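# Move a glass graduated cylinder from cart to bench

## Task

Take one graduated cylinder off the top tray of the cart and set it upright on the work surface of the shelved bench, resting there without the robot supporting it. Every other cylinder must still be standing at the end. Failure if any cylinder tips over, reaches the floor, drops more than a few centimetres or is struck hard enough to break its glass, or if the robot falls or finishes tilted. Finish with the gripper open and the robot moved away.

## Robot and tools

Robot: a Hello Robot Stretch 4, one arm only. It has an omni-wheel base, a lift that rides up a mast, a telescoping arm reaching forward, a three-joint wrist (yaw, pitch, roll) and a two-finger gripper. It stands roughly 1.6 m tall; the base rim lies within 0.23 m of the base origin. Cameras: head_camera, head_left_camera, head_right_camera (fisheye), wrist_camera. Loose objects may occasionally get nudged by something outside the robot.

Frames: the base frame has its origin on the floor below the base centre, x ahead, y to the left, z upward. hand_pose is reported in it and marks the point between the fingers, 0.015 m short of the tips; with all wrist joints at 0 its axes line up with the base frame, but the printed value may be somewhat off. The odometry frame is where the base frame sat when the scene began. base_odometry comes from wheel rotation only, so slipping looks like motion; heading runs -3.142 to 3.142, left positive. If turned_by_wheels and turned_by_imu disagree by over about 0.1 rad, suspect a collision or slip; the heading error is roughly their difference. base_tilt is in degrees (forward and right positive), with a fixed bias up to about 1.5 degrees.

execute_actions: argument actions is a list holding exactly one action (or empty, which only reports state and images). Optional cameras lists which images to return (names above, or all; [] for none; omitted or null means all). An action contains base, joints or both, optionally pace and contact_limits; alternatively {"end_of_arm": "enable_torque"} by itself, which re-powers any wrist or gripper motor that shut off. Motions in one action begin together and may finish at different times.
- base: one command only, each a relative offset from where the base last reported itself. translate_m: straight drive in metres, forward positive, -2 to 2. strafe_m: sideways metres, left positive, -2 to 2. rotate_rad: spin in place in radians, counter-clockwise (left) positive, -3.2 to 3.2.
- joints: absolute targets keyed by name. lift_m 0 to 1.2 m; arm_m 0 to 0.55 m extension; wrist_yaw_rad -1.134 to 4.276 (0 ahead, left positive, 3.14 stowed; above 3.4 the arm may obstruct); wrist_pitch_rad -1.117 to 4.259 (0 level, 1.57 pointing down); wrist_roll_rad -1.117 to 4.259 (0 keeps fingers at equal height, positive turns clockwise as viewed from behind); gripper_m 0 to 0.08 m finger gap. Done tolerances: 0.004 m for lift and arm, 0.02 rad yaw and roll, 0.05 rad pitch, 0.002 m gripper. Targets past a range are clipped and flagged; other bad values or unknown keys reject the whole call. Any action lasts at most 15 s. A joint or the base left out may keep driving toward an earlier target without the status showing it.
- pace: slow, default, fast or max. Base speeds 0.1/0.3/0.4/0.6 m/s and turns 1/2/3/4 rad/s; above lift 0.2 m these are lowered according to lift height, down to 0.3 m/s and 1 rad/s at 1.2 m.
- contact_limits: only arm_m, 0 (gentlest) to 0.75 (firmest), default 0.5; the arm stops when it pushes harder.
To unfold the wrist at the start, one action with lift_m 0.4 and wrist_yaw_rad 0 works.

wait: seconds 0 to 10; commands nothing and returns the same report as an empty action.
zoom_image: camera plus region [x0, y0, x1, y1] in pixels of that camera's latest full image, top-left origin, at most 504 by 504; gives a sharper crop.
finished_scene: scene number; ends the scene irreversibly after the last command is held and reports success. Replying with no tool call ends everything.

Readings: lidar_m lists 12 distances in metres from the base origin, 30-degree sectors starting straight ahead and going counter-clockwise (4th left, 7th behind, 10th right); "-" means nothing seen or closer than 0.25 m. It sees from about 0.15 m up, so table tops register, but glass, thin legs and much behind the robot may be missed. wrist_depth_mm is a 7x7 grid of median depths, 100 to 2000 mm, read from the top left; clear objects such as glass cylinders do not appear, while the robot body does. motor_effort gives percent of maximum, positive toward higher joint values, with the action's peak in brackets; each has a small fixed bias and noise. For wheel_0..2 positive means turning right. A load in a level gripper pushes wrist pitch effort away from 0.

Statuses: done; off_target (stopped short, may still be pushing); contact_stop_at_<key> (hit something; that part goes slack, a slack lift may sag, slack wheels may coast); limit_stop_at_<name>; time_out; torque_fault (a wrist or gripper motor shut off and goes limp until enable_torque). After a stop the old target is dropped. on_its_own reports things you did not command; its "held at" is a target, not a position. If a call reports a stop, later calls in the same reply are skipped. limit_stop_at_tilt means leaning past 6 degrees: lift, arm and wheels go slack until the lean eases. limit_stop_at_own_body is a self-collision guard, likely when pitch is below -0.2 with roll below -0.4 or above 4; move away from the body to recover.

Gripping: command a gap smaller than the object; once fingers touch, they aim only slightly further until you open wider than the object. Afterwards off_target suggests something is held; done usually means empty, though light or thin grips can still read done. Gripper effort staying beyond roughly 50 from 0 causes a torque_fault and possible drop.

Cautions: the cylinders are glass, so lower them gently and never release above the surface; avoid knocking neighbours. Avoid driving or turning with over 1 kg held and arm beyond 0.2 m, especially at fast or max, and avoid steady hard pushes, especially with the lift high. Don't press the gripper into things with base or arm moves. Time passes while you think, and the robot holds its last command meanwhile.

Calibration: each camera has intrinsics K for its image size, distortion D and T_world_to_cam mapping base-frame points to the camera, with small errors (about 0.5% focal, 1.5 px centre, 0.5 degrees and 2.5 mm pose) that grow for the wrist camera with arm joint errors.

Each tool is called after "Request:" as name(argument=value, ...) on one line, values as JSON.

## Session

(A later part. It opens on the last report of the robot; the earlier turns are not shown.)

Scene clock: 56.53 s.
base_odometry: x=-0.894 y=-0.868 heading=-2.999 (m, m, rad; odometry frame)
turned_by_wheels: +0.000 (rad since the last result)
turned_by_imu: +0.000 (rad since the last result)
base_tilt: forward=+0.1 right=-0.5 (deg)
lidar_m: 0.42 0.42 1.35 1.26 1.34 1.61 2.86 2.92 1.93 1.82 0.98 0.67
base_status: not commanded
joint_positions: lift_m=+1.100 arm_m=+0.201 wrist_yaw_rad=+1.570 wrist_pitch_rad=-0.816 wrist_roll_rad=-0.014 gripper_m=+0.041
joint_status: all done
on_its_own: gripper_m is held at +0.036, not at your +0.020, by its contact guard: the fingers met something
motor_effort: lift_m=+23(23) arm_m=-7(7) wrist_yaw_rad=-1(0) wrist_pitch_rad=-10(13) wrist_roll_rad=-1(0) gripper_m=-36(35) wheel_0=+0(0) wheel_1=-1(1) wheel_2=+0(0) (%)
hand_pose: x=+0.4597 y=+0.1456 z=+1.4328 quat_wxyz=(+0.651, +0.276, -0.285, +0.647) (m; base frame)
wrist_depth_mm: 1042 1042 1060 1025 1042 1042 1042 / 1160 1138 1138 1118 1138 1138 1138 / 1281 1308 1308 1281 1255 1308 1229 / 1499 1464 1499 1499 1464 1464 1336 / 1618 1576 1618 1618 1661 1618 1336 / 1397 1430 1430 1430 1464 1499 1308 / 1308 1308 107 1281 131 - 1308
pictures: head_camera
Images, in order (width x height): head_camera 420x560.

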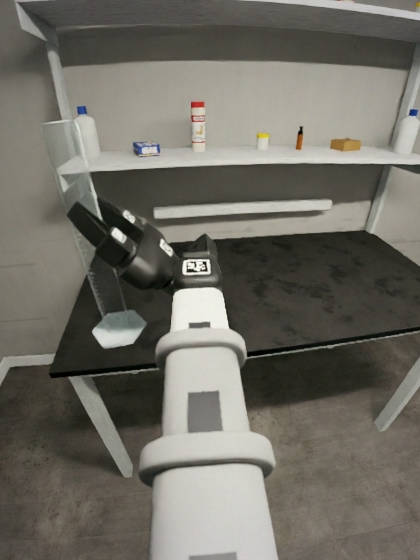

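Request:
execute_actions(actions=[{"joints":{"arm_m":0.5},"pace":"slow"}], cameras=[])

Request:
execute_actions(actions=[{"joints":{"lift_m":0.87},"pace":"slow"}], cameras=["head_camera"])

Request:
execute_actions(actions=[{"joints":{"lift_m":0.855},"pace":"slow"}], cameras=[])

Request:
execute_actions(actions=[{"joints":{"lift_m":0.84},"pace":"slow"}], cameras=[])

Scene clock: 61.10 s.
base_odometry: x=-0.894 y=-0.868 heading=-2.999 (m, m, rad; odometry frame)
turned_by_wheels: +0.000 (rad since the last result)
turned_by_imu: +0.000 (rad since the last result)
base_tilt: forward=+0.1 right=-0.6 (deg)
lidar_m: 0.61 0.61 1.35 1.24 1.33 1.62 2.85 2.92 1.93 1.81 0.99 0.66
base_status: not commanded
joint_positions: lift_m=+1.100 arm_m=+0.499 wrist_yaw_rad=+1.570 wrist_pitch_rad=-0.817 wrist_roll_rad=-0.014 gripper_m=+0.041
joint_status: all done
on_its_own: gripper_m is held at +0.036, not at your +0.020, by its contact guard: the fingers met something
motor_effort: lift_m=+23(23) arm_m=+7(7) wrist_yaw_rad=-1(0) wrist_pitch_rad=-10(10) wrist_roll_rad=+0(1) gripper_m=-35(35) wheel_0=+0(0) wheel_1=-1(1) wheel_2=+0(0) (%)
hand_pose: x=+0.7572 y=+0.1456 z=+1.4328 quat_wxyz=(+0.651, +0.276, -0.285, +0.647) (m; base frame)
wrist_depth_mm: 1025 1042 1060 1025 1060 1042 946 / 1118 1138 1138 1160 1160 1118 480 / 1308 1308 1308 1281 1308 1255 539 / 1499 1499 1464 1499 1499 1336 597 / 1618 1661 1661 1661 1661 1336 931 / 1464 1430 1430 1464 1499 1308 931 / 1308 1336 107 1281 132 - 917
pictures: none
No camera images: the call's "cameras" was empty. Leave "cameras" out to get every camera's image.

Scene clock: 63.67 s.
base_odometry: x=-0.894 y=-0.868 heading=-2.999 (m, m, rad; odometry frame)
turned_by_wheels: +0.000 (rad since the last result)
turned_by_imu: +0.000 (rad since the last result)
base_tilt: forward=+0.1 right=-0.6 (deg)
lidar_m: 0.60 0.62 1.35 1.27 1.32 1.61 2.86 2.91 1.93 1.82 0.98 0.66
base_status: not commanded
joint_positions: lift_m=+0.870 arm_m=+0.499 wrist_yaw_rad=+1.570 wrist_pitch_rad=-0.817 wrist_roll_rad=-0.014 gripper_m=+0.041
joint_status: all done
on_its_own: gripper_m is held at +0.036, not at your +0.020, by its contact guard: the fingers met something
motor_effort: lift_m=+14(22) arm_m=+7(7) wrist_yaw_rad=+0(1) wrist_pitch_rad=-9(10) wrist_roll_rad=-1(1) gripper_m=-36(35) wheel_0=-1(0) wheel_1=-1(1) wheel_2=+0(0) (%)
hand_pose: x=+0.7572 y=+0.1455 z=+1.2035 quat_wxyz=(+0.651, +0.276, -0.285, +0.647) (m; base frame)
wrist_depth_mm: 1255 1229 1281 1255 1281 668 661 / 1397 1397 1397 1397 1397 723 707 / 1537 1537 1618 1618 1576 798 768 / 1808 1756 1808 1808 1756 1366 960 / 1618 1708 1708 1708 1708 1336 960 / 1430 1430 1464 1499 1499 1336 452 / 1281 1336 107 1308 131 - 931
pictures: head_camera
Images, in order (width x height): head_camera 420x560.

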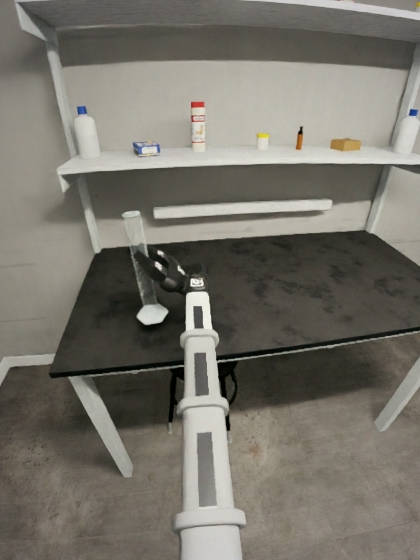

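Scene clock: 64.50 s.
base_odometry: x=-0.894 y=-0.868 heading=-2.999 (m, m, rad; odometry frame)
turned_by_wheels: +0.000 (rad since the last result)
turned_by_imu: +0.000 (rad since the last result)
base_tilt: forward=+0.1 right=-0.6 (deg)
lidar_m: 0.60 0.62 1.36 1.24 1.33 1.63 2.85 2.92 1.96 1.82 0.96 0.64
base_status: not commanded
joint_positions: lift_m=+0.855 arm_m=+0.499 wrist_yaw_rad=+1.570 wrist_pitch_rad=-0.817 wrist_roll_rad=-0.014 gripper_m=+0.041
joint_status: all done
on_its_own: gripper_m is held at +0.036, not at your +0.020, by its contact guard: the fingers met something
motor_effort: lift_m=+14(13) arm_m=+7(7) wrist_yaw_rad=-1(0) wrist_pitch_rad=-10(9) wrist_roll_rad=-1(2) gripper_m=-36(35) wheel_0=+0(1) wheel_1=-1(1) wheel_2=+0(0) (%)
hand_pose: x=+0.7572 y=+0.1455 z=+1.1885 quat_wxyz=(+0.651, +0.276, -0.285, +0.647) (m; base frame)
wrist_depth_mm: 1255 1255 1308 1308 1281 683 661 / 1397 1397 1430 1366 1397 759 732 / 1618 1576 1618 1537 1661 1098 788 / 1756 1863 1863 1808 1808 1336 946 / 1576 1708 1661 1661 1708 1308 931 / 1430 1464 1464 1430 1499 1336 455 / 1308 1366 107 1308 131 - 878
pictures: none
No camera images: the call's "cameras" was empty. Leave "cameras" out to get every camera's image.

Scene clock: 65.33 s.
base_odometry: x=-0.894 y=-0.868 heading=-2.999 (m, m, rad; odometry frame)
turned_by_wheels: +0.000 (rad since the last result)
turned_by_imu: +0.000 (rad since the last result)
base_tilt: forward=+0.1 right=-0.6 (deg)
lidar_m: 0.59 0.60 1.34 1.26 1.30 1.62 2.86 2.92 1.96 1.82 0.99 0.64
base_status: not commanded
joint_positions: lift_m=+0.840 arm_m=+0.499 wrist_yaw_rad=+1.570 wrist_pitch_rad=-0.817 wrist_roll_rad=-0.014 gripper_m=+0.041
joint_status: all done
on_its_own: gripper_m is held at +0.036, not at your +0.020, by its contact guard: the fingers met something
motor_effort: lift_m=+14(13) arm_m=+7(7) wrist_yaw_rad=-1(1) wrist_pitch_rad=-10(10) wrist_roll_rad=+0(0) gripper_m=-36(35) wheel_0=+0(0) wheel_1=-1(1) wheel_2=+0(0) (%)
hand_pose: x=+0.7572 y=+0.1455 z=+1.1735 quat_wxyz=(+0.651, +0.276, -0.285, +0.647) (m; base frame)
wrist_depth_mm: 1255 1255 1308 1281 1336 691 676 / 1366 1366 1397 1464 1430 759 741 / 1618 1576 1618 1618 1618 1182 798 / 1808 1808 1808 1808 1863 1336 946 / 1618 1708 1756 1661 1708 1366 445 / 1397 1464 1464 1499 1499 1308 466 / 1308 1336 108 1308 132 - 931
pictures: none
No camera images: the call's "cameras" was empty. Leave "cameras" out to get every camera's image.

Request:
execute_actions(actions=[{"joints":{"lift_m":0.828},"pace":"slow"}], cameras=[])

Request:
execute_actions(actions=[{"joints":{"lift_m":0.816},"pace":"slow"}], cameras=[])

Request:
execute_actions(actions=[{"joints":{"lift_m":0.806},"pace":"slow"}], cameras=[])

Scene clock: 66.23 s.
base_odometry: x=-0.894 y=-0.868 heading=-2.999 (m, m, rad; odometry frame)
turned_by_wheels: +0.000 (rad since the last result)
turned_by_imu: +0.000 (rad since the last result)
base_tilt: forward=+0.3 right=-0.6 (deg)
lidar_m: 0.58 0.63 1.34 1.25 1.33 1.61 2.85 2.93 1.94 1.83 0.97 0.63
base_status: not commanded
joint_positions: lift_m=+0.828 arm_m=+0.499 wrist_yaw_rad=+1.570 wrist_pitch_rad=-0.817 wrist_roll_rad=-0.014 gripper_m=+0.041
joint_status: all done
on_its_own: gripper_m is held at +0.036, not at your +0.020, by its contact guard: the fingers met something
motor_effort: lift_m=+14(15) arm_m=+7(7) wrist_yaw_rad=-1(1) wrist_pitch_rad=-10(10) wrist_roll_rad=-1(1) gripper_m=-36(35) wheel_0=+0(0) wheel_1=-1(1) wheel_2=+0(0) (%)
hand_pose: x=+0.7572 y=+0.1455 z=+1.1615 quat_wxyz=(+0.651, +0.276, -0.285, +0.647) (m; base frame)
wrist_depth_mm: 1308 1308 1281 1336 1308 691 691 / 1464 1430 1397 1397 1464 768 750 / 1618 1618 1661 1576 1618 1160 809 / 1863 1808 1863 1863 1863 1366 931 / 1618 1618 1661 1708 1756 1366 455 / 1397 1430 1499 1464 1499 1336 480 / 1281 1308 107 1308 132 - 917
pictures: none
No camera images: the call's "cameras" was empty. Leave "cameras" out to get every camera's image.

Scene clock: 67.00 s.
base_odometry: x=-0.894 y=-0.868 heading=-2.999 (m, m, rad; odometry frame)
turned_by_wheels: +0.000 (rad since the last result)
turned_by_imu: +0.000 (rad since the last result)
base_tilt: forward=+0.1 right=-0.6 (deg)
lidar_m: 0.60 0.63 1.36 1.27 1.33 1.62 2.86 2.92 1.95 1.82 0.99 0.66
base_status: not commanded
joint_positions: lift_m=+0.816 arm_m=+0.499 wrist_yaw_rad=+1.570 wrist_pitch_rad=-0.817 wrist_roll_rad=-0.014 gripper_m=+0.041
joint_status: all done
on_its_own: gripper_m is held at +0.036, not at your +0.020, by its contact guard: the fingers met something
motor_effort: lift_m=+14(14) arm_m=+7(7) wrist_yaw_rad=-1(0) wrist_pitch_rad=-10(9) wrist_roll_rad=-1(2) gripper_m=-35(35) wheel_0=+0(0) wheel_1=-1(1) wheel_2=+0(0) (%)
hand_pose: x=+0.7572 y=+0.1455 z=+1.1495 quat_wxyz=(+0.651, +0.276, -0.285, +0.647) (m; base frame)
wrist_depth_mm: 1308 1308 1308 1336 1336 699 715 / 1464 1464 1430 1430 1430 788 759 / 1618 1618 1618 1618 1618 1182 842 / 1756 1808 1863 1863 1863 1397 946 / 1576 1661 1618 1661 1708 1336 466 / 1464 1430 1430 1464 1464 1336 480 / 1281 1366 107 1308 131 - 931
pictures: none
No camera images: the call's "cameras" was empty. Leave "cameras" out to get every camera's image.

Scene clock: 67.73 s.
base_odometry: x=-0.894 y=-0.868 heading=-2.999 (m, m, rad; odometry frame)
turned_by_wheels: +0.000 (rad since the last result)
turned_by_imu: +0.000 (rad since the last result)
base_tilt: forward=+0.1 right=-0.6 (deg)
lidar_m: 0.60 0.63 1.33 1.26 1.31 1.60 2.85 2.93 1.94 1.81 0.96 0.66
base_status: not commanded
joint_positions: lift_m=+0.807 arm_m=+0.499 wrist_yaw_rad=+1.570 wrist_pitch_rad=-0.826 wrist_roll_rad=-0.014 gripper_m=+0.041
joint_status: all done
on_its_own: gripper_m is held at +0.036, not at your +0.020, by its contact guard: the fingers met something
motor_effort: lift_m=+10(14) arm_m=+7(7) wrist_yaw_rad=-1(1) wrist_pitch_rad=+17(17) wrist_roll_rad=-3(2) gripper_m=-35(36) wheel_0=+0(0) wheel_1=-1(1) wheel_2=+0(0) (%)
hand_pose: x=+0.7572 y=+0.1441 z=+1.1412 quat_wxyz=(+0.650, +0.279, -0.288, +0.645) (m; base frame)
wrist_depth_mm: 1336 1308 1308 1308 1308 699 699 / 1430 1499 1430 1430 1464 778 768 / 1618 1661 1618 1576 1661 1182 820 / 1863 1808 1808 1863 1863 1366 946 / 1661 1661 1708 1756 1708 1336 462 / 1499 1430 1430 1499 1499 1366 488 / 1308 1336 107 1308 131 - 931
pictures: none
No camera images: the call's "cameras" was empty. Leave "cameras" out to get every camera's image.

Contact. Release.

Request:
execute_actions(actions=[{"joints":{"gripper_m":0.08},"pace":"slow"}], cameras=["head_camera"])

Request:
execute_actions(actions=[{"base":{"strafe_m":-0.12},"pace":"slow"}], cameras=["head_camera"])

Request:
execute_actions(actions=[{"joints":{"arm_m":0.0}}], cameras=["head_camera"])

Request:
finished_scene(scene=1)

Scene clock: 69.43 s.
base_odometry: x=-0.894 y=-0.868 heading=-2.999 (m, m, rad; odometry frame)
turned_by_wheels: +0.000 (rad since the last result)
turned_by_imu: +0.000 (rad since the last result)
base_tilt: forward=+0.1 right=-0.6 (deg)
lidar_m: 0.61 0.62 1.36 1.25 1.33 1.61 2.84 2.91 1.95 1.82 0.96 0.63
base_status: not commanded
joint_positions: lift_m=+0.806 arm_m=+0.499 wrist_yaw_rad=+1.570 wrist_pitch_rad=-0.819 wrist_roll_rad=-0.014 gripper_m=+0.080
joint_status: all done
motor_effort: lift_m=+14(14) arm_m=+7(7) wrist_yaw_rad=-1(1) wrist_pitch_rad=-4(17) wrist_roll_rad=-2(2) gripper_m=+1(37) wheel_0=-1(0) wheel_1=-1(1) wheel_2=+0(1) (%)
hand_pose: x=+0.7572 y=+0.1452 z=+1.1398 quat_wxyz=(+0.651, +0.277, -0.286, +0.646) (m; base frame)
wrist_depth_mm: 1281 1336 1308 1281 1308 707 699 / 1464 1464 1464 1464 1499 788 788 / 1618 1576 1661 1708 1618 1281 842 / 1863 1921 1863 1863 1808 1366 946 / 1661 1661 1618 1661 1708 1308 477 / 1430 1499 1537 1464 1499 1160 496 / - - 145 1308 1308 - -
pictures: head_camera
Images, in order (width x height): head_camera 420x560.

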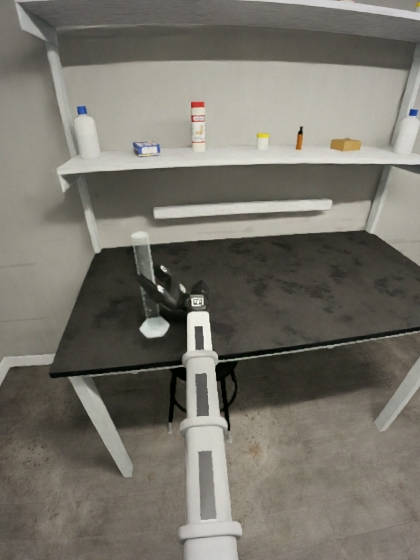

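Scene clock: 71.77 s.
base_odometry: x=-0.911 y=-0.750 heading=-2.999 (m, m, rad; odometry frame)
turned_by_wheels: +0.000 (rad since the last result)
turned_by_imu: +0.000 (rad since the last result)
base_tilt: forward=+0.1 right=-0.6 (deg)
lidar_m: 0.61 0.62 1.46 1.38 1.44 1.65 2.85 2.92 1.82 1.70 0.98 0.64
base_status: done
joint_positions: lift_m=+0.806 arm_m=+0.499 wrist_yaw_rad=+1.570 wrist_pitch_rad=-0.819 wrist_roll_rad=-0.014 gripper_m=+0.080
joint_status: not commanded
motor_effort: lift_m=+14(15) arm_m=+7(7) wrist_yaw_rad=-1(1) wrist_pitch_rad=-4(4) wrist_roll_rad=-2(2) gripper_m=+1(1) wheel_0=+1(8) wheel_1=-2(7) wheel_2=+0(1) (%)
hand_pose: x=+0.7572 y=+0.1452 z=+1.1398 quat_wxyz=(+0.651, +0.277, -0.286, +0.646) (m; base frame)
wrist_depth_mm: 1308 1308 1336 1336 1281 715 715 / 1430 1464 1464 1464 1499 788 778 / 1618 1618 1708 1576 1618 878 878 / 1983 1921 1921 1863 1921 1397 878 / 1863 1808 1808 1921 1863 1366 477 / 1576 1537 1576 1576 1661 585 559 / - - 145 1464 1397 - -
pictures: head_camera
Images, in order (width x height): head_camera 420x560.

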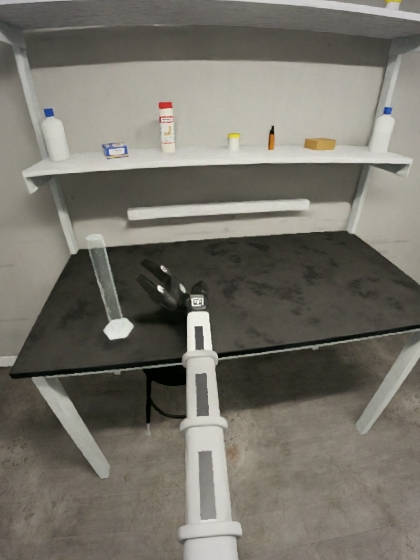

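Scene clock: 74.30 s.
base_odometry: x=-0.911 y=-0.750 heading=-2.999 (m, m, rad; odometry frame)
turned_by_wheels: +0.000 (rad since the last result)
turned_by_imu: +0.000 (rad since the last result)
base_tilt: forward=+0.2 right=-0.7 (deg)
lidar_m: 0.61 0.64 1.48 1.40 1.44 1.66 2.85 2.89 1.82 1.70 0.98 0.64
base_status: not commanded
joint_positions: lift_m=+0.806 arm_m=+0.001 wrist_yaw_rad=+1.570 wrist_pitch_rad=-0.819 wrist_roll_rad=-0.014 gripper_m=+0.080
joint_status: all done
motor_effort: lift_m=+14(14) arm_m=-7(7) wrist_yaw_rad=-1(1) wrist_pitch_rad=-4(4) wrist_roll_rad=-1(2) gripper_m=+2(1) wheel_0=+0(1) wheel_1=-2(2) wheel_2=+0(0) (%)
hand_pose: x=+0.2597 y=+0.1453 z=+1.1398 quat_wxyz=(+0.651, +0.277, -0.286, +0.647) (m; base frame)
wrist_depth_mm: 436 1308 1308 1336 1281 1336 1308 / 1499 1397 1430 1499 1464 1464 1464 / 1661 1618 1618 1708 1618 1661 1576 / 1921 1863 1921 1921 1921 1863 1661 / 1808 1756 1808 1808 1808 1808 1618 / 1537 1576 1576 1537 1537 1576 1537 / - - 145 1366 1336 - -
pictures: head_camera
Images, in order (width x height): head_camera 420x560.

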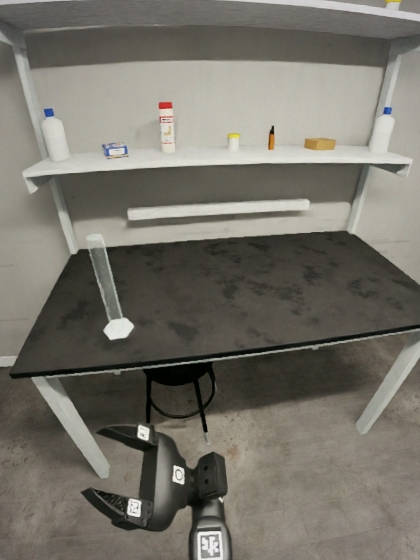

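The scene is finished: the task was done.


## Next scene

The same job, from a new start.

Request:
execute_actions(actions=[])

Scene clock: 0.00 s.
base_odometry: x=+0.000 y=+0.000 heading=+0.000 (m, m, rad; odometry frame)
turned_by_wheels: +0.000 (rad since the last result)
turned_by_imu: +0.000 (rad since the last result)
base_tilt: forward=+0.2 right=-0.7 (deg)
lidar_m: 1.11 1.12 1.31 1.40 1.41 1.68 1.98 1.67 1.81 2.03 2.07 1.34
base_status: not commanded
joint_positions: lift_m=+0.283 arm_m=-0.001 wrist_yaw_rad=+3.229 wrist_pitch_rad=-0.010 wrist_roll_rad=-0.014 gripper_m=+0.040
joint_status: not commanded
motor_effort: lift_m=+18 arm_m=+0 wrist_yaw_rad=-1 wrist_pitch_rad=-7 wrist_roll_rad=-1 gripper_m=-1 wheel_0=+0 wheel_1=+0 wheel_2=+0 (%)
hand_pose: x=-0.0498 y=+0.0686 z=+0.4630 quat_wxyz=(-0.043, +0.005, -0.007, +0.999) (m; base frame)
wrist_depth_mm: - - 135 - - - - / - - 132 - - - - / - - 132 289 - - - / - 115 134 - - - - / 183 1661 - - - - - / 191 1618 1756 1708 1618 1537 1464 / 192 232 105 1098 144 - 1042
pictures: head_camera, head_left_camera, head_right_camera, wrist_camera
camera_calibration (this result's frames):
wrist_camera: T_world_to_cam=[[-0.0996231, 0.994929, -0.0138206, -0.0663797], [-0.00972042, -0.0148622, -0.999842, 0.522777], [-0.994978, -0.099473, 0.0111517, 0.101275], [0, 0, 0, 1]] pos_world=[0.0992347, 0.0838868, 0.520647]
Images, in order (width x height): head_camera 420x560, head_left_camera 420x672, head_right_camera 420x672, wrist_camera 616x392.

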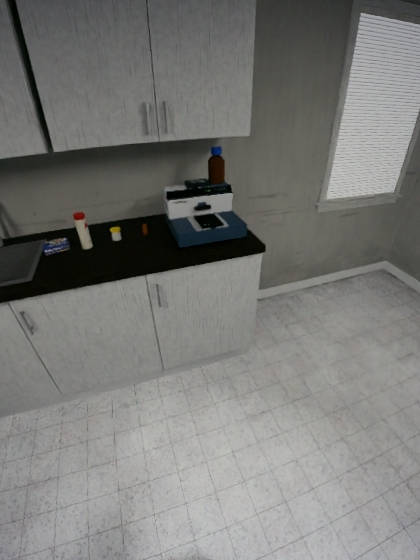

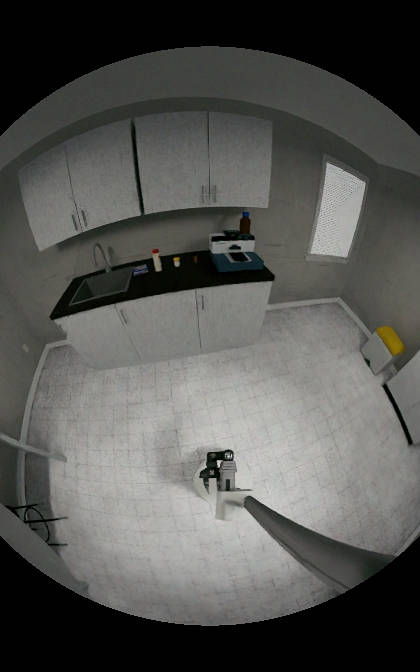

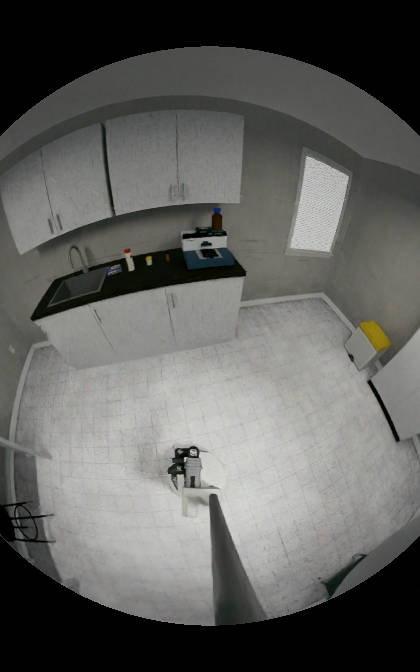

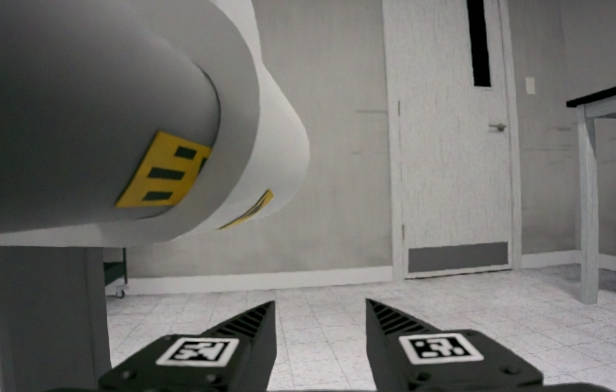

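Bench on left; cart behind-right.

Request:
execute_actions(actions=[{"base":{"rotate_rad":-2.5},"joints":{"lift_m":0.72,"wrist_yaw_rad":0,"gripper_m":0.08}}], cameras=["head_camera","wrist_camera"])

Scene clock: 5.23 s.
base_odometry: x=+0.000 y=+0.000 heading=-2.500 (m, m, rad; odometry frame)
turned_by_wheels: -2.500 (rad since the last result)
turned_by_imu: -2.533 (rad since the last result)
base_tilt: forward=+0.1 right=-0.6 (deg)
lidar_m: 1.68 2.50 2.06 2.12 1.26 1.12 1.12 1.42 1.37 1.42 1.84 1.92
base_status: done
joint_positions: lift_m=+0.720 arm_m=-0.001 wrist_yaw_rad=+0.000 wrist_pitch_rad=-0.010 wrist_roll_rad=-0.014 gripper_m=+0.080
joint_status: all done
motor_effort: lift_m=+23(23) arm_m=+0(0) wrist_yaw_rad=-2(8) wrist_pitch_rad=-8(8) wrist_roll_rad=-1(1) gripper_m=+1(1) wheel_0=+2(6) wheel_1=+1(9) wheel_2=+0(8) (%)
hand_pose: x=+0.3824 y=-0.0874 z=+0.9000 quat_wxyz=(+1.000, -0.007, -0.005, +0.000) (m; base frame)
wrist_depth_mm: - - - 1863 1576 1499 1430 / - - - 1808 1661 1537 1430 / - - - 1863 1708 1576 1464 / - - - 1863 1708 1537 1464 / - - - 1756 1708 1576 1430 / - - 1921 1863 1661 1499 1430 / - - 142 1808 1708 - -
pictures: head_camera, wrist_camera
camera_calibration (this result's frames):
wrist_camera: T_world_to_cam=[[0.0129704, -0.99982, -0.013816, -0.0794455], [0.0109692, 0.0139586, -0.999842, 0.956212], [0.999856, 0.0128168, 0.0111483, -0.242048], [0, 0, 0, 1]] pos_world=[0.232554, -0.0896764, 0.957662]
Images, in order (width x height): head_camera 420x560, wrist_camera 616x392.

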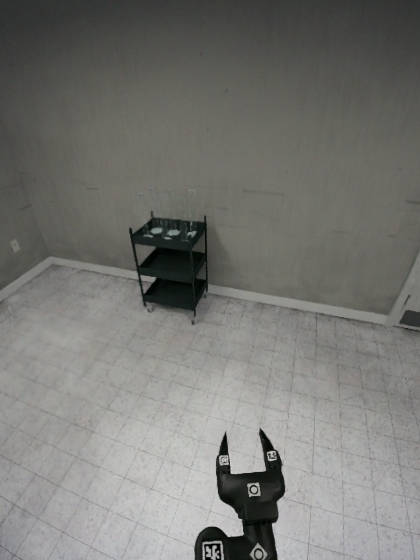

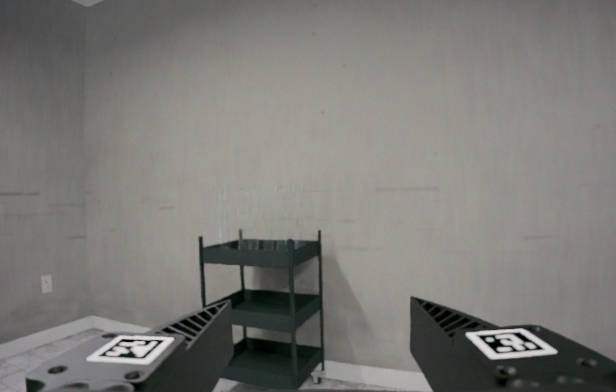

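Request:
execute_actions(actions=[{"base":{"translate_m":1.0}}], cameras=[])

Request:
execute_actions(actions=[{"base":{"strafe_m":0.28}}], cameras=["head_camera","wrist_camera"])

Scene clock: 10.17 s.
base_odometry: x=-0.801 y=-0.599 heading=-2.500 (m, m, rad; odometry frame)
turned_by_wheels: +0.000 (rad since the last result)
turned_by_imu: +0.000 (rad since the last result)
base_tilt: forward=+0.0 right=-0.7 (deg)
lidar_m: 0.65 0.77 1.69 1.71 2.11 2.05 2.07 1.97 1.79 1.72 1.14 1.01
base_status: done
joint_positions: lift_m=+0.720 arm_m=-0.001 wrist_yaw_rad=+0.000 wrist_pitch_rad=-0.010 wrist_roll_rad=-0.014 gripper_m=+0.080
joint_status: not commanded
motor_effort: lift_m=+22(23) arm_m=+0(0) wrist_yaw_rad=-1(2) wrist_pitch_rad=-7(8) wrist_roll_rad=+0(1) gripper_m=+1(1) wheel_0=-1(7) wheel_1=-1(6) wheel_2=+0(9) (%)
hand_pose: x=+0.3824 y=-0.0874 z=+0.9001 quat_wxyz=(+1.000, -0.007, -0.005, +0.000) (m; base frame)
wrist_depth_mm: 1229 1118 960 866 788 707 661 / 1255 1098 960 878 788 723 668 / 1255 1098 960 878 798 723 668 / 1229 1098 960 878 788 732 683 / 1281 1118 976 878 798 723 676 / 1229 854 842 809 809 707 668 / - - 142 798 798 - -
pictures: none
No camera images: the call's "cameras" was empty. Leave "cameras" out to get every camera's image.

Scene clock: 12.43 s.
base_odometry: x=-0.633 y=-0.823 heading=-2.500 (m, m, rad; odometry frame)
turned_by_wheels: +0.000 (rad since the last result)
turned_by_imu: +0.001 (rad since the last result)
base_tilt: forward=+0.1 right=-0.7 (deg)
lidar_m: 0.71 1.42 1.46 1.44 1.86 1.97 1.99 2.21 2.05 1.88 1.24 0.71
base_status: done
joint_positions: lift_m=+0.720 arm_m=-0.001 wrist_yaw_rad=+0.000 wrist_pitch_rad=-0.010 wrist_roll_rad=-0.014 gripper_m=+0.080
joint_status: not commanded
motor_effort: lift_m=+21(22) arm_m=-1(1) wrist_yaw_rad=-1(1) wrist_pitch_rad=-8(8) wrist_roll_rad=+0(1) gripper_m=+1(1) wheel_0=+2(9) wheel_1=+0(9) wheel_2=-1(0) (%)
hand_pose: x=+0.3823 y=-0.0874 z=+0.9002 quat_wxyz=(+1.000, -0.007, -0.005, +0.000) (m; base frame)
wrist_depth_mm: 1430 1229 1098 976 891 798 741 / 1430 1255 1098 976 891 820 750 / 1464 1229 1078 991 878 820 759 / 1464 1255 1078 991 891 820 750 / 1464 1255 1098 991 904 798 768 / 1430 1255 809 866 809 788 750 / - - 142 539 496 - -
pictures: head_camera, wrist_camera
camera_calibration (this result's frames):
wrist_camera: T_world_to_cam=[[0.012841, -0.999822, -0.0138161, -0.0794221], [0.0109711, 0.0139573, -0.999842, 0.956314], [0.999857, 0.0126874, 0.0111483, -0.242049], [0, 0, 0, 1]] pos_world=[0.232543, -0.0896845, 0.957764]
Images, in order (width x height): head_camera 420x560, wrist_camera 616x392.

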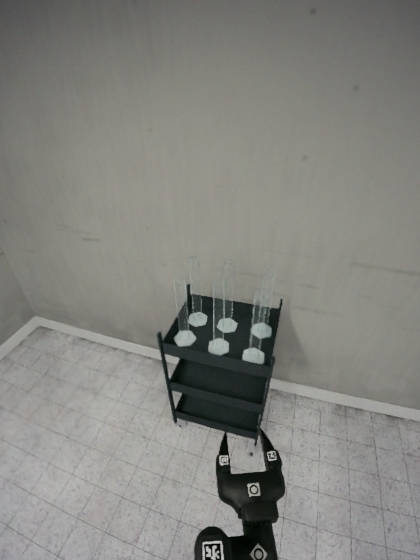

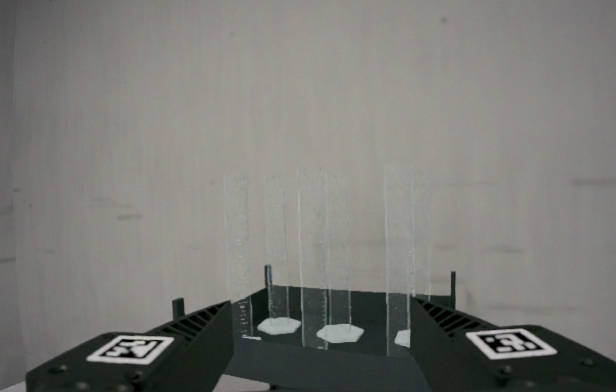

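Request:
execute_actions(actions=[{"base":{"strafe_m":0.135},"joints":{"arm_m":0.35}}], cameras=["wrist_camera"])

Scene clock: 14.73 s.
base_odometry: x=-0.552 y=-0.931 heading=-2.500 (m, m, rad; odometry frame)
turned_by_wheels: +0.000 (rad since the last result)
turned_by_imu: +0.000 (rad since the last result)
base_tilt: forward=+0.2 right=-0.7 (deg)
lidar_m: 0.76 1.51 1.31 1.31 1.73 1.92 1.95 2.39 2.15 1.99 1.26 0.74
base_status: done
joint_positions: lift_m=+0.720 arm_m=+0.349 wrist_yaw_rad=+0.000 wrist_pitch_rad=-0.010 wrist_roll_rad=-0.014 gripper_m=+0.080
joint_status: all done
motor_effort: lift_m=+22(21) arm_m=+7(7) wrist_yaw_rad=-2(0) wrist_pitch_rad=-8(8) wrist_roll_rad=+0(1) gripper_m=+1(1) wheel_0=+2(8) wheel_1=-1(6) wheel_2=-1(4) (%)
hand_pose: x=+0.7324 y=-0.0874 z=+0.9002 quat_wxyz=(+1.000, -0.007, -0.005, +0.000) (m; base frame)
wrist_depth_mm: 976 866 768 683 615 569 521 / 1008 866 759 683 621 559 530 / 1008 866 768 691 627 569 530 / 991 854 778 683 634 569 530 / 1008 878 778 691 627 574 535 / 1008 891 750 699 634 559 530 / - - 142 564 535 - -
pictures: wrist_camera
camera_calibration (this result's frames):
wrist_camera: T_world_to_cam=[[0.0129633, -0.999821, -0.0138158, -0.0839802], [0.0109916, 0.0139586, -0.999842, 0.952463], [0.999856, 0.0128094, 0.0111706, -0.592018], [0, 0, 0, 1]] pos_world=[0.582552, -0.0896769, 0.957766]
Images, in order (width x height): wrist_camera 616x392.

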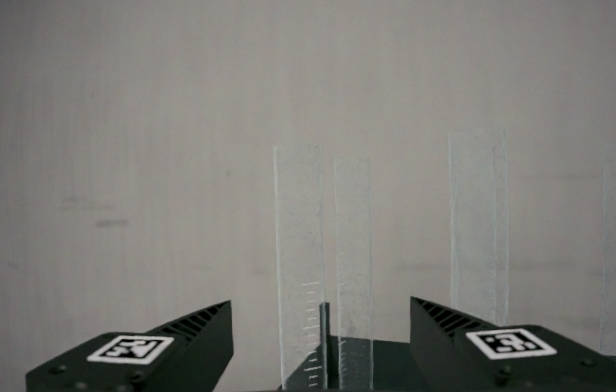

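Request:
execute_actions(actions=[{"base":{"strafe_m":0.018},"joints":{"arm_m":0.47},"pace":"slow"}], cameras=["wrist_camera"])

Scene clock: 17.37 s.
base_odometry: x=-0.542 y=-0.946 heading=-2.500 (m, m, rad; odometry frame)
turned_by_wheels: +0.000 (rad since the last result)
turned_by_imu: +0.000 (rad since the last result)
base_tilt: forward=+0.2 right=-0.6 (deg)
lidar_m: 0.78 1.50 1.28 1.31 1.74 1.90 1.92 2.38 2.17 2.01 1.30 0.76
base_status: done
joint_positions: lift_m=+0.720 arm_m=+0.469 wrist_yaw_rad=+0.000 wrist_pitch_rad=-0.010 wrist_roll_rad=-0.014 gripper_m=+0.080
joint_status: all done
motor_effort: lift_m=+21(21) arm_m=+7(7) wrist_yaw_rad=-1(1) wrist_pitch_rad=-8(8) wrist_roll_rad=-1(1) gripper_m=+1(0) wheel_0=-1(6) wheel_1=+1(4) wheel_2=+0(4) (%)
hand_pose: x=+0.8523 y=-0.0874 z=+0.9002 quat_wxyz=(+1.000, -0.007, -0.005, +0.000) (m; base frame)
wrist_depth_mm: 820 723 634 580 517 477 439 / 854 732 640 569 517 473 445 / 842 723 640 580 525 477 442 / 831 732 640 585 521 480 442 / 854 741 647 580 530 480 442 / 854 741 627 569 525 462 445 / - - 143 585 525 - -
pictures: wrist_camera
camera_calibration (this result's frames):
wrist_camera: T_world_to_cam=[[0.0128217, -0.999822, -0.0138159, -0.0854449], [0.0109936, 0.0139572, -0.999842, 0.951143], [0.999857, 0.0126678, 0.0111706, -0.711983], [0, 0, 0, 1]] pos_world=[0.702521, -0.0896858, 0.957766]
Images, in order (width x height): wrist_camera 616x392.

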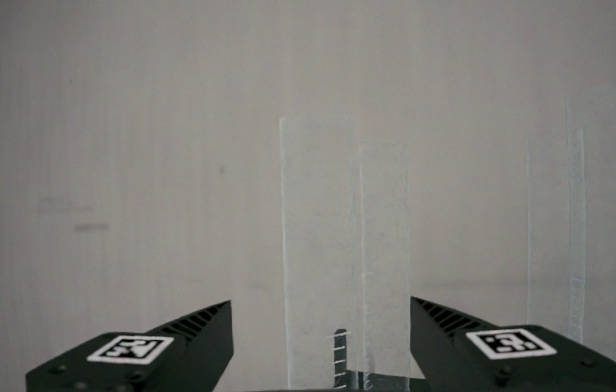

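Request:
execute_actions(actions=[{"joints":{"arm_m":0.52},"pace":"slow"}], cameras=["wrist_camera"])

Request:
execute_actions(actions=[{"joints":{"gripper_m":0.02},"pace":"slow"}], cameras=["wrist_camera"])

Request:
execute_actions(actions=[{"joints":{"lift_m":0.9},"pace":"slow"}], cameras=[])

Request:
execute_actions(actions=[{"joints":{"arm_m":0.05}}], cameras=["head_camera"])

Request:
execute_actions(actions=[{"base":{"rotate_rad":-2.0},"joints":{"lift_m":1.06},"pace":"slow"}], cameras=["head_camera"])

Scene clock: 19.43 s.
base_odometry: x=-0.542 y=-0.946 heading=-2.500 (m, m, rad; odometry frame)
turned_by_wheels: +0.000 (rad since the last result)
turned_by_imu: +0.000 (rad since the last result)
base_tilt: forward=+0.1 right=-0.7 (deg)
lidar_m: 0.76 1.47 1.27 1.29 1.72 1.91 1.94 2.38 2.18 1.97 1.30 0.77
base_status: not commanded
joint_positions: lift_m=+0.720 arm_m=+0.519 wrist_yaw_rad=+0.000 wrist_pitch_rad=-0.010 wrist_roll_rad=-0.014 gripper_m=+0.080
joint_status: all done
motor_effort: lift_m=+22(22) arm_m=+7(7) wrist_yaw_rad=-1(1) wrist_pitch_rad=-8(8) wrist_roll_rad=-2(1) gripper_m=+1(0) wheel_0=-1(1) wheel_1=+1(1) wheel_2=+0(0) (%)
hand_pose: x=+0.9023 y=-0.0874 z=+0.9002 quat_wxyz=(+1.000, -0.007, -0.005, +0.000) (m; base frame)
wrist_depth_mm: 759 661 585 517 473 427 404 / 759 668 580 525 473 430 399 / 768 668 585 530 477 433 404 / 778 668 585 517 477 433 404 / 759 668 585 530 480 433 410 / 778 676 569 530 484 427 410 / - - 142 525 480 - -
pictures: wrist_camera
camera_calibration (this result's frames):
wrist_camera: T_world_to_cam=[[0.012813, -0.999822, -0.013816, -0.0860799], [0.0109937, 0.0139571, -0.999842, 0.950593], [0.999857, 0.0126591, 0.0111706, -0.761972], [0, 0, 0, 1]] pos_world=[0.752515, -0.0896863, 0.957766]
Images, in order (width x height): wrist_camera 616x392.

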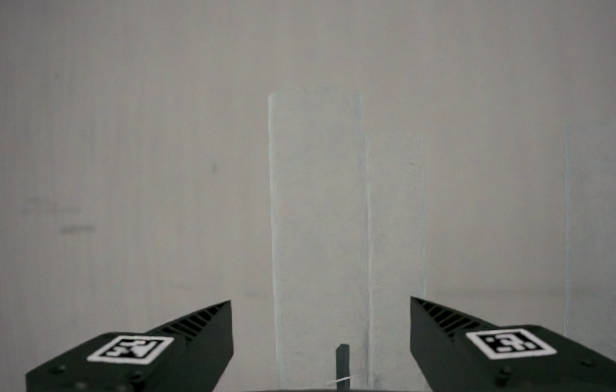

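Scene clock: 21.13 s.
base_odometry: x=-0.542 y=-0.946 heading=-2.500 (m, m, rad; odometry frame)
turned_by_wheels: +0.000 (rad since the last result)
turned_by_imu: +0.000 (rad since the last result)
base_tilt: forward=+0.2 right=-0.7 (deg)
lidar_m: 0.77 1.51 1.30 1.29 1.71 1.91 1.95 2.38 2.17 1.99 1.32 0.74
base_status: not commanded
joint_positions: lift_m=+0.720 arm_m=+0.519 wrist_yaw_rad=+0.000 wrist_pitch_rad=-0.010 wrist_roll_rad=-0.014 gripper_m=+0.038
joint_status: gripper_m off_target (ended at +0.038, target +0.020)
on_its_own: gripper_m is held at +0.033, not at your +0.020, by its contact guard: the fingers met something
motor_effort: lift_m=+22(22) arm_m=+7(7) wrist_yaw_rad=+0(1) wrist_pitch_rad=-8(7) wrist_roll_rad=-1(1) gripper_m=-35(37) wheel_0=-1(1) wheel_1=+1(1) wheel_2=+0(0) (%)
hand_pose: x=+0.9023 y=-0.0874 z=+0.9002 quat_wxyz=(+1.000, -0.007, -0.005, +0.000) (m; base frame)
wrist_depth_mm: 750 668 580 525 477 430 402 / 759 668 580 525 480 436 402 / 768 676 585 521 480 436 404 / 768 661 591 530 480 436 402 / 778 676 597 530 480 436 407 / 788 668 591 521 466 430 404 / 778 699 105 521 142 - 407
pictures: wrist_camera
camera_calibration (this result's frames):
wrist_camera: T_world_to_cam=[[0.0127271, -0.999824, -0.0138175, -0.0860193], [0.0109944, 0.0139577, -0.999842, 0.950593], [0.999859, 0.0125732, 0.0111702, -0.761976], [0, 0, 0, 1]] pos_world=[0.752512, -0.0896918, 0.957766]
Images, in order (width x height): wrist_camera 616x392.

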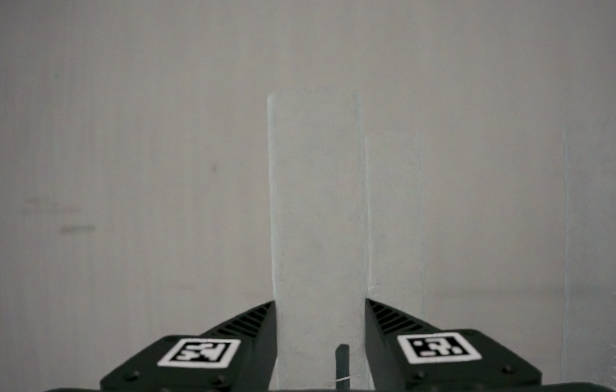

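Scene clock: 23.37 s.
base_odometry: x=-0.542 y=-0.946 heading=-2.500 (m, m, rad; odometry frame)
turned_by_wheels: +0.000 (rad since the last result)
turned_by_imu: +0.000 (rad since the last result)
base_tilt: forward=+0.2 right=-0.4 (deg)
lidar_m: 0.78 1.51 1.29 1.31 1.73 1.91 1.94 2.36 2.19 1.99 1.31 0.77
base_status: not commanded
joint_positions: lift_m=+0.900 arm_m=+0.519 wrist_yaw_rad=+0.000 wrist_pitch_rad=-0.009 wrist_roll_rad=-0.014 gripper_m=+0.038
joint_status: all done
on_its_own: gripper_m is held at +0.033, not at your +0.020, by its contact guard: the fingers met something
motor_effort: lift_m=+24(24) arm_m=+7(7) wrist_yaw_rad=-1(1) wrist_pitch_rad=-13(13) wrist_roll_rad=-2(1) gripper_m=-35(35) wheel_0=-1(1) wheel_1=+1(1) wheel_2=+0(0) (%)
hand_pose: x=+0.9023 y=-0.0874 z=+1.0796 quat_wxyz=(+1.000, -0.007, -0.004, +0.000) (m; base frame)
wrist_depth_mm: 750 668 585 525 469 430 399 / 759 668 585 525 477 433 404 / 759 654 585 530 480 433 404 / 768 661 591 525 477 436 404 / 778 676 585 525 480 439 407 / 778 691 585 525 466 430 410 / 788 691 105 521 142 - 410
pictures: none
No camera images: the call's "cameras" was empty. Leave "cameras" out to get every camera's image.

Scene clock: 25.83 s.
base_odometry: x=-0.542 y=-0.946 heading=-2.500 (m, m, rad; odometry frame)
turned_by_wheels: +0.000 (rad since the last result)
turned_by_imu: +0.000 (rad since the last result)
base_tilt: forward=+0.0 right=-0.7 (deg)
lidar_m: 0.77 1.52 1.28 1.30 1.74 1.93 1.91 2.39 2.19 1.98 1.31 0.76
base_status: not commanded
joint_positions: lift_m=+0.900 arm_m=+0.051 wrist_yaw_rad=+0.000 wrist_pitch_rad=-0.008 wrist_roll_rad=-0.014 gripper_m=+0.038
joint_status: all done
on_its_own: gripper_m is held at +0.033, not at your +0.020, by its contact guard: the fingers met something
motor_effort: lift_m=+23(24) arm_m=-7(6) wrist_yaw_rad=+0(2) wrist_pitch_rad=-14(14) wrist_roll_rad=-1(0) gripper_m=-35(35) wheel_0=-1(1) wheel_1=+1(1) wheel_2=+0(0) (%)
hand_pose: x=+0.4348 y=-0.0875 z=+1.0795 quat_wxyz=(+1.000, -0.007, -0.004, +0.000) (m; base frame)
wrist_depth_mm: 1397 1281 1098 976 891 820 759 / 1430 1255 1098 991 891 820 759 / 1430 1281 1098 991 904 831 759 / 1464 1281 1098 976 891 820 768 / 1430 1255 1118 1008 904 820 759 / 1430 1255 1098 976 891 809 768 / 1464 1336 105 991 142 - 759
pictures: head_camera
Images, in order (width x height): head_camera 420x560.

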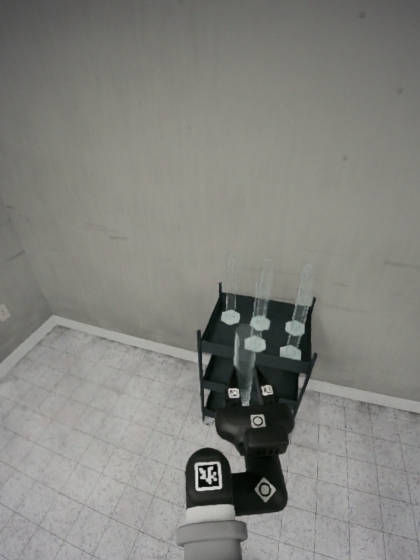

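Scene clock: 29.13 s.
base_odometry: x=-0.542 y=-0.946 heading=+1.784 (m, m, rad; odometry frame)
turned_by_wheels: -2.000 (rad since the last result)
turned_by_imu: -2.027 (rad since the last result)
base_tilt: forward=+0.1 right=-0.7 (deg)
lidar_m: 0.47 1.81 1.24 0.77 0.78 1.63 1.30 1.28 1.73 1.90 1.95 0.41
base_status: done
joint_positions: lift_m=+1.060 arm_m=+0.051 wrist_yaw_rad=+0.000 wrist_pitch_rad=-0.008 wrist_roll_rad=-0.014 gripper_m=+0.038
joint_status: all done
on_its_own: gripper_m is held at +0.033, not at your +0.020, by its contact guard: the fingers met something
motor_effort: lift_m=+23(25) arm_m=-7(7) wrist_yaw_rad=-1(2) wrist_pitch_rad=-14(14) wrist_roll_rad=-1(1) gripper_m=-35(34) wheel_0=+0(4) wheel_1=+1(7) wheel_2=+1(5) (%)
hand_pose: x=+0.4348 y=-0.0875 z=+1.2395 quat_wxyz=(+1.000, -0.007, -0.004, +0.000) (m; base frame)
wrist_depth_mm: - - - - - - - / 1863 - - - - - - / 1808 - - - - - - / 1863 - - - - - - / 1756 - - - - - - / 1808 - - - - - - / 1808 - 105 - 141 - -
pictures: head_camera
Images, in order (width x height): head_camera 420x560.

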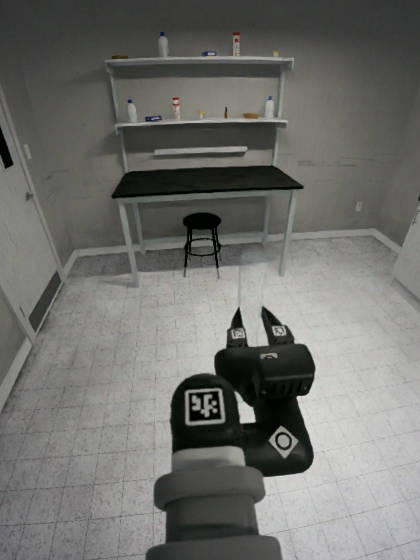

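Slightly farther than before.

Request:
execute_actions(actions=[{"base":{"translate_m":1.5}}], cameras=["head_camera"])

Scene clock: 36.90 s.
base_odometry: x=-0.859 y=+0.521 heading=+1.784 (m, m, rad; odometry frame)
turned_by_wheels: +0.000 (rad since the last result)
turned_by_imu: +0.001 (rad since the last result)
base_tilt: forward=+0.2 right=-0.5 (deg)
lidar_m: 0.44 0.72 1.35 1.25 1.32 1.59 2.81 2.89 1.93 1.78 1.03 0.45
base_status: done
joint_positions: lift_m=+1.060 arm_m=+0.051 wrist_yaw_rad=+0.000 wrist_pitch_rad=-0.008 wrist_roll_rad=-0.014 gripper_m=+0.038
joint_status: not commanded
on_its_own: gripper_m is held at +0.033, not at your +0.020, by its contact guard: the fingers met something
motor_effort: lift_m=+23(24) arm_m=-6(7) wrist_yaw_rad=-2(0) wrist_pitch_rad=-14(14) wrist_roll_rad=-1(1) gripper_m=-35(35) wheel_0=+1(5) wheel_1=-1(5) wheel_2=+2(7) (%)
hand_pose: x=+0.4348 y=-0.0874 z=+1.2396 quat_wxyz=(+1.000, -0.007, -0.004, +0.000) (m; base frame)
wrist_depth_mm: 1160 1098 1118 1160 1160 1229 1138 / 1205 1182 1182 1182 1205 1255 1255 / 1182 1118 1182 1182 1229 1205 1138 / 1160 1182 1182 1182 1205 1229 1229 / 1182 1182 1182 1205 1205 1229 1229 / 1182 1160 1182 1205 1160 1118 1078 / 831 854 105 798 141 - 768
pictures: head_camera
Images, in order (width x height): head_camera 420x560.

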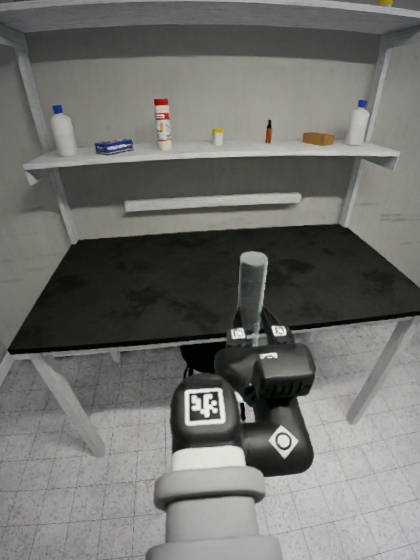

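Request:
execute_actions(actions=[{"joints":{"arm_m":0.47}}], cameras=[])

Request:
execute_actions(actions=[{"joints":{"lift_m":0.99},"pace":"slow"}], cameras=["head_camera"])

Request:
execute_actions(actions=[{"joints":{"lift_m":0.978},"pace":"slow"}], cameras=[])

Request:
execute_actions(actions=[{"joints":{"lift_m":0.966},"pace":"slow"}], cameras=[])

Scene clock: 39.47 s.
base_odometry: x=-0.859 y=+0.521 heading=+1.784 (m, m, rad; odometry frame)
turned_by_wheels: +0.000 (rad since the last result)
turned_by_imu: +0.000 (rad since the last result)
base_tilt: forward=+0.2 right=-0.6 (deg)
lidar_m: 0.67 0.69 1.33 1.24 1.31 1.61 2.80 2.86 1.95 1.81 1.02 0.71
base_status: not commanded
joint_positions: lift_m=+1.060 arm_m=+0.469 wrist_yaw_rad=+0.000 wrist_pitch_rad=-0.008 wrist_roll_rad=-0.014 gripper_m=+0.038
joint_status: all done
on_its_own: gripper_m is held at +0.033, not at your +0.020, by its contact guard: the fingers met something
motor_effort: lift_m=+23(23) arm_m=+7(8) wrist_yaw_rad=-1(0) wrist_pitch_rad=-13(13) wrist_roll_rad=-1(1) gripper_m=-35(35) wheel_0=+1(2) wheel_1=-1(1) wheel_2=+2(2) (%)
hand_pose: x=+0.8524 y=-0.0874 z=+1.2396 quat_wxyz=(+1.000, -0.007, -0.004, +0.000) (m; base frame)
wrist_depth_mm: 768 788 778 778 788 788 809 / 778 778 788 778 788 798 809 / 525 574 539 559 574 603 603 / 768 778 778 798 788 798 809 / 768 778 788 798 798 809 809 / 778 778 723 750 723 798 809 / 778 778 105 798 142 - 768
pictures: none
No camera images: the call's "cameras" was empty. Leave "cameras" out to get every camera's image.

Scene clock: 40.93 s.
base_odometry: x=-0.859 y=+0.521 heading=+1.784 (m, m, rad; odometry frame)
turned_by_wheels: +0.000 (rad since the last result)
turned_by_imu: +0.000 (rad since the last result)
base_tilt: forward=+0.1 right=-0.6 (deg)
lidar_m: 0.67 0.71 1.30 1.24 1.30 1.62 2.81 2.88 1.96 1.80 1.03 0.72
base_status: not commanded
joint_positions: lift_m=+0.990 arm_m=+0.469 wrist_yaw_rad=+0.000 wrist_pitch_rad=-0.008 wrist_roll_rad=-0.014 gripper_m=+0.038
joint_status: all done
on_its_own: gripper_m is held at +0.033, not at your +0.020, by its contact guard: the fingers met something
motor_effort: lift_m=+14(23) arm_m=+7(7) wrist_yaw_rad=-1(2) wrist_pitch_rad=-13(13) wrist_roll_rad=-1(0) gripper_m=-35(34) wheel_0=+1(1) wheel_1=-1(1) wheel_2=+2(2) (%)
hand_pose: x=+0.8524 y=-0.0874 z=+1.1703 quat_wxyz=(+1.000, -0.007, -0.004, +0.000) (m; base frame)
wrist_depth_mm: 759 778 788 788 788 809 798 / 508 517 530 559 569 574 564 / 741 778 778 778 798 788 809 / 778 778 788 798 788 798 809 / 768 778 723 778 788 809 798 / 768 778 778 798 788 798 820 / 676 683 105 647 142 - 627
pictures: head_camera
Images, in order (width x height): head_camera 420x560.

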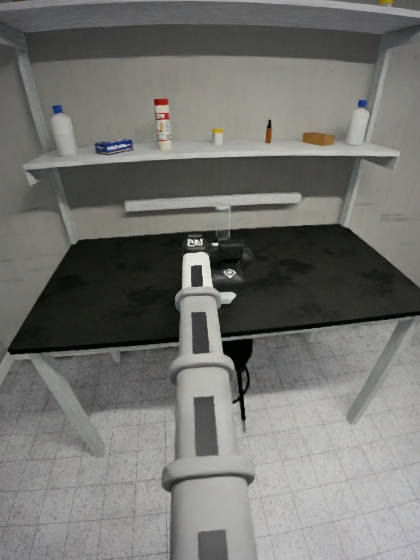

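Scene clock: 41.70 s.
base_odometry: x=-0.859 y=+0.521 heading=+1.784 (m, m, rad; odometry frame)
turned_by_wheels: +0.000 (rad since the last result)
turned_by_imu: +0.000 (rad since the last result)
base_tilt: forward=+0.2 right=-0.7 (deg)
lidar_m: 0.67 0.70 1.34 1.24 1.31 1.60 2.78 2.87 1.95 1.80 1.02 0.72
base_status: not commanded
joint_positions: lift_m=+0.978 arm_m=+0.469 wrist_yaw_rad=+0.000 wrist_pitch_rad=-0.008 wrist_roll_rad=-0.014 gripper_m=+0.038
joint_status: all done
on_its_own: gripper_m is held at +0.033, not at your +0.020, by its contact guard: the fingers met something
motor_effort: lift_m=+14(14) arm_m=+7(7) wrist_yaw_rad=-2(1) wrist_pitch_rad=-13(13) wrist_roll_rad=+0(1) gripper_m=-35(35) wheel_0=+1(2) wheel_1=-1(1) wheel_2=+2(2) (%)
hand_pose: x=+0.8524 y=-0.0874 z=+1.1583 quat_wxyz=(+1.000, -0.007, -0.004, +0.000) (m; base frame)
wrist_depth_mm: 768 768 778 788 798 798 809 / 504 544 512 535 544 544 535 / 759 778 788 788 788 809 798 / 768 778 768 788 788 798 820 / 768 778 788 798 741 798 820 / 778 788 798 798 798 809 809 / 647 661 105 627 142 - 603
pictures: none
No camera images: the call's "cameras" was empty. Leave "cameras" out to get every camera's image.

Scene clock: 42.47 s.
base_odometry: x=-0.859 y=+0.521 heading=+1.784 (m, m, rad; odometry frame)
turned_by_wheels: +0.000 (rad since the last result)
turned_by_imu: +0.000 (rad since the last result)
base_tilt: forward=+0.1 right=-0.6 (deg)
lidar_m: 0.65 0.71 1.33 1.24 1.29 1.62 2.80 2.88 1.93 1.80 1.02 0.71
base_status: not commanded
joint_positions: lift_m=+0.967 arm_m=+0.469 wrist_yaw_rad=+0.000 wrist_pitch_rad=-0.016 wrist_roll_rad=-0.014 gripper_m=+0.038
joint_status: all done
on_its_own: gripper_m is held at +0.033, not at your +0.020, by its contact guard: the fingers met something
motor_effort: lift_m=+11(14) arm_m=+7(7) wrist_yaw_rad=-1(2) wrist_pitch_rad=+10(13) wrist_roll_rad=+0(1) gripper_m=-35(35) wheel_0=+1(2) wheel_1=-1(1) wheel_2=+2(2) (%)
hand_pose: x=+0.8523 y=-0.0874 z=+1.1483 quat_wxyz=(+1.000, -0.007, -0.008, +0.000) (m; base frame)
wrist_depth_mm: 768 768 778 788 798 798 809 / 512 539 525 539 544 544 539 / 778 788 788 788 798 809 820 / 778 788 788 798 798 809 820 / 768 788 778 788 768 809 809 / 778 778 788 788 788 798 820 / 654 676 105 621 141 - 603
pictures: none
No camera images: the call's "cameras" was empty. Leave "cameras" out to get every camera's image.

Request:
execute_actions(actions=[{"joints":{"gripper_m":0.08},"pace":"slow"}], cameras=[])

Request:
execute_actions(actions=[{"joints":{"arm_m":0.0}}], cameras=["head_camera"])

Request:
finished_scene(scene=2)

Scene clock: 44.13 s.
base_odometry: x=-0.859 y=+0.521 heading=+1.784 (m, m, rad; odometry frame)
turned_by_wheels: +0.000 (rad since the last result)
turned_by_imu: +0.000 (rad since the last result)
base_tilt: forward=+0.1 right=-0.6 (deg)
lidar_m: 0.66 0.68 1.34 1.25 1.31 1.64 2.83 2.87 1.90 1.80 1.04 0.72
base_status: not commanded
joint_positions: lift_m=+0.966 arm_m=+0.469 wrist_yaw_rad=+0.000 wrist_pitch_rad=-0.011 wrist_roll_rad=-0.014 gripper_m=+0.080
joint_status: all done
motor_effort: lift_m=+14(14) arm_m=+7(7) wrist_yaw_rad=-2(1) wrist_pitch_rad=-7(10) wrist_roll_rad=-1(1) gripper_m=+1(37) wheel_0=+2(2) wheel_1=-1(1) wheel_2=+1(2) (%)
hand_pose: x=+0.8524 y=-0.0874 z=+1.1468 quat_wxyz=(+1.000, -0.007, -0.005, +0.000) (m; base frame)
wrist_depth_mm: 768 778 788 788 809 809 809 / 500 521 500 508 517 512 569 / 778 778 778 788 788 798 798 / 768 788 778 778 798 809 809 / 768 778 750 788 798 798 798 / 778 788 788 798 798 798 798 / - - 142 627 564 - -
pictures: none
No camera images: the call's "cameras" was empty. Leave "cameras" out to get every camera's image.

Scene clock: 46.60 s.
base_odometry: x=-0.859 y=+0.521 heading=+1.784 (m, m, rad; odometry frame)
turned_by_wheels: +0.000 (rad since the last result)
turned_by_imu: +0.000 (rad since the last result)
base_tilt: forward=+0.0 right=-0.6 (deg)
lidar_m: 0.67 0.69 1.35 1.25 1.32 1.61 2.80 2.89 1.93 1.78 1.00 0.72
base_status: not commanded
joint_positions: lift_m=+0.966 arm_m=+0.001 wrist_yaw_rad=+0.000 wrist_pitch_rad=-0.010 wrist_roll_rad=-0.014 gripper_m=+0.080
joint_status: all done
motor_effort: lift_m=+14(14) arm_m=-7(7) wrist_yaw_rad=+0(1) wrist_pitch_rad=-8(7) wrist_roll_rad=-2(1) gripper_m=+1(1) wheel_0=+2(2) wheel_1=-1(1) wheel_2=+1(1) (%)
hand_pose: x=+0.3848 y=-0.0875 z=+1.1468 quat_wxyz=(+1.000, -0.007, -0.005, +0.000) (m; base frame)
wrist_depth_mm: 1229 1229 1229 1255 1255 1255 1255 / 1205 1229 1205 1255 1229 1255 1281 / 1182 1098 1229 1255 1255 1255 1118 / 1229 1205 1255 1255 1281 1255 1255 / 1229 1229 1281 1255 1255 1281 1229 / 1025 917 946 931 891 842 809 / - - 142 627 597 - -
pictures: head_camera
Images, in order (width x height): head_camera 420x560.

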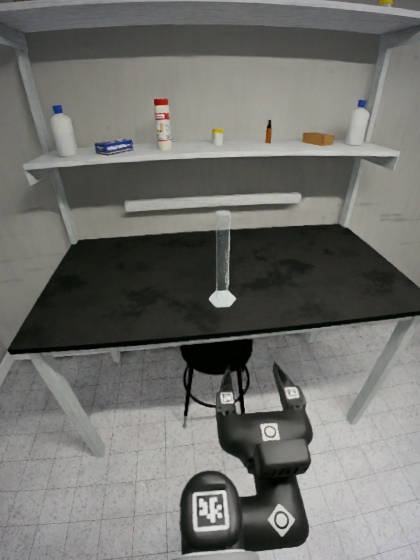

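The scene is finished: the task was done.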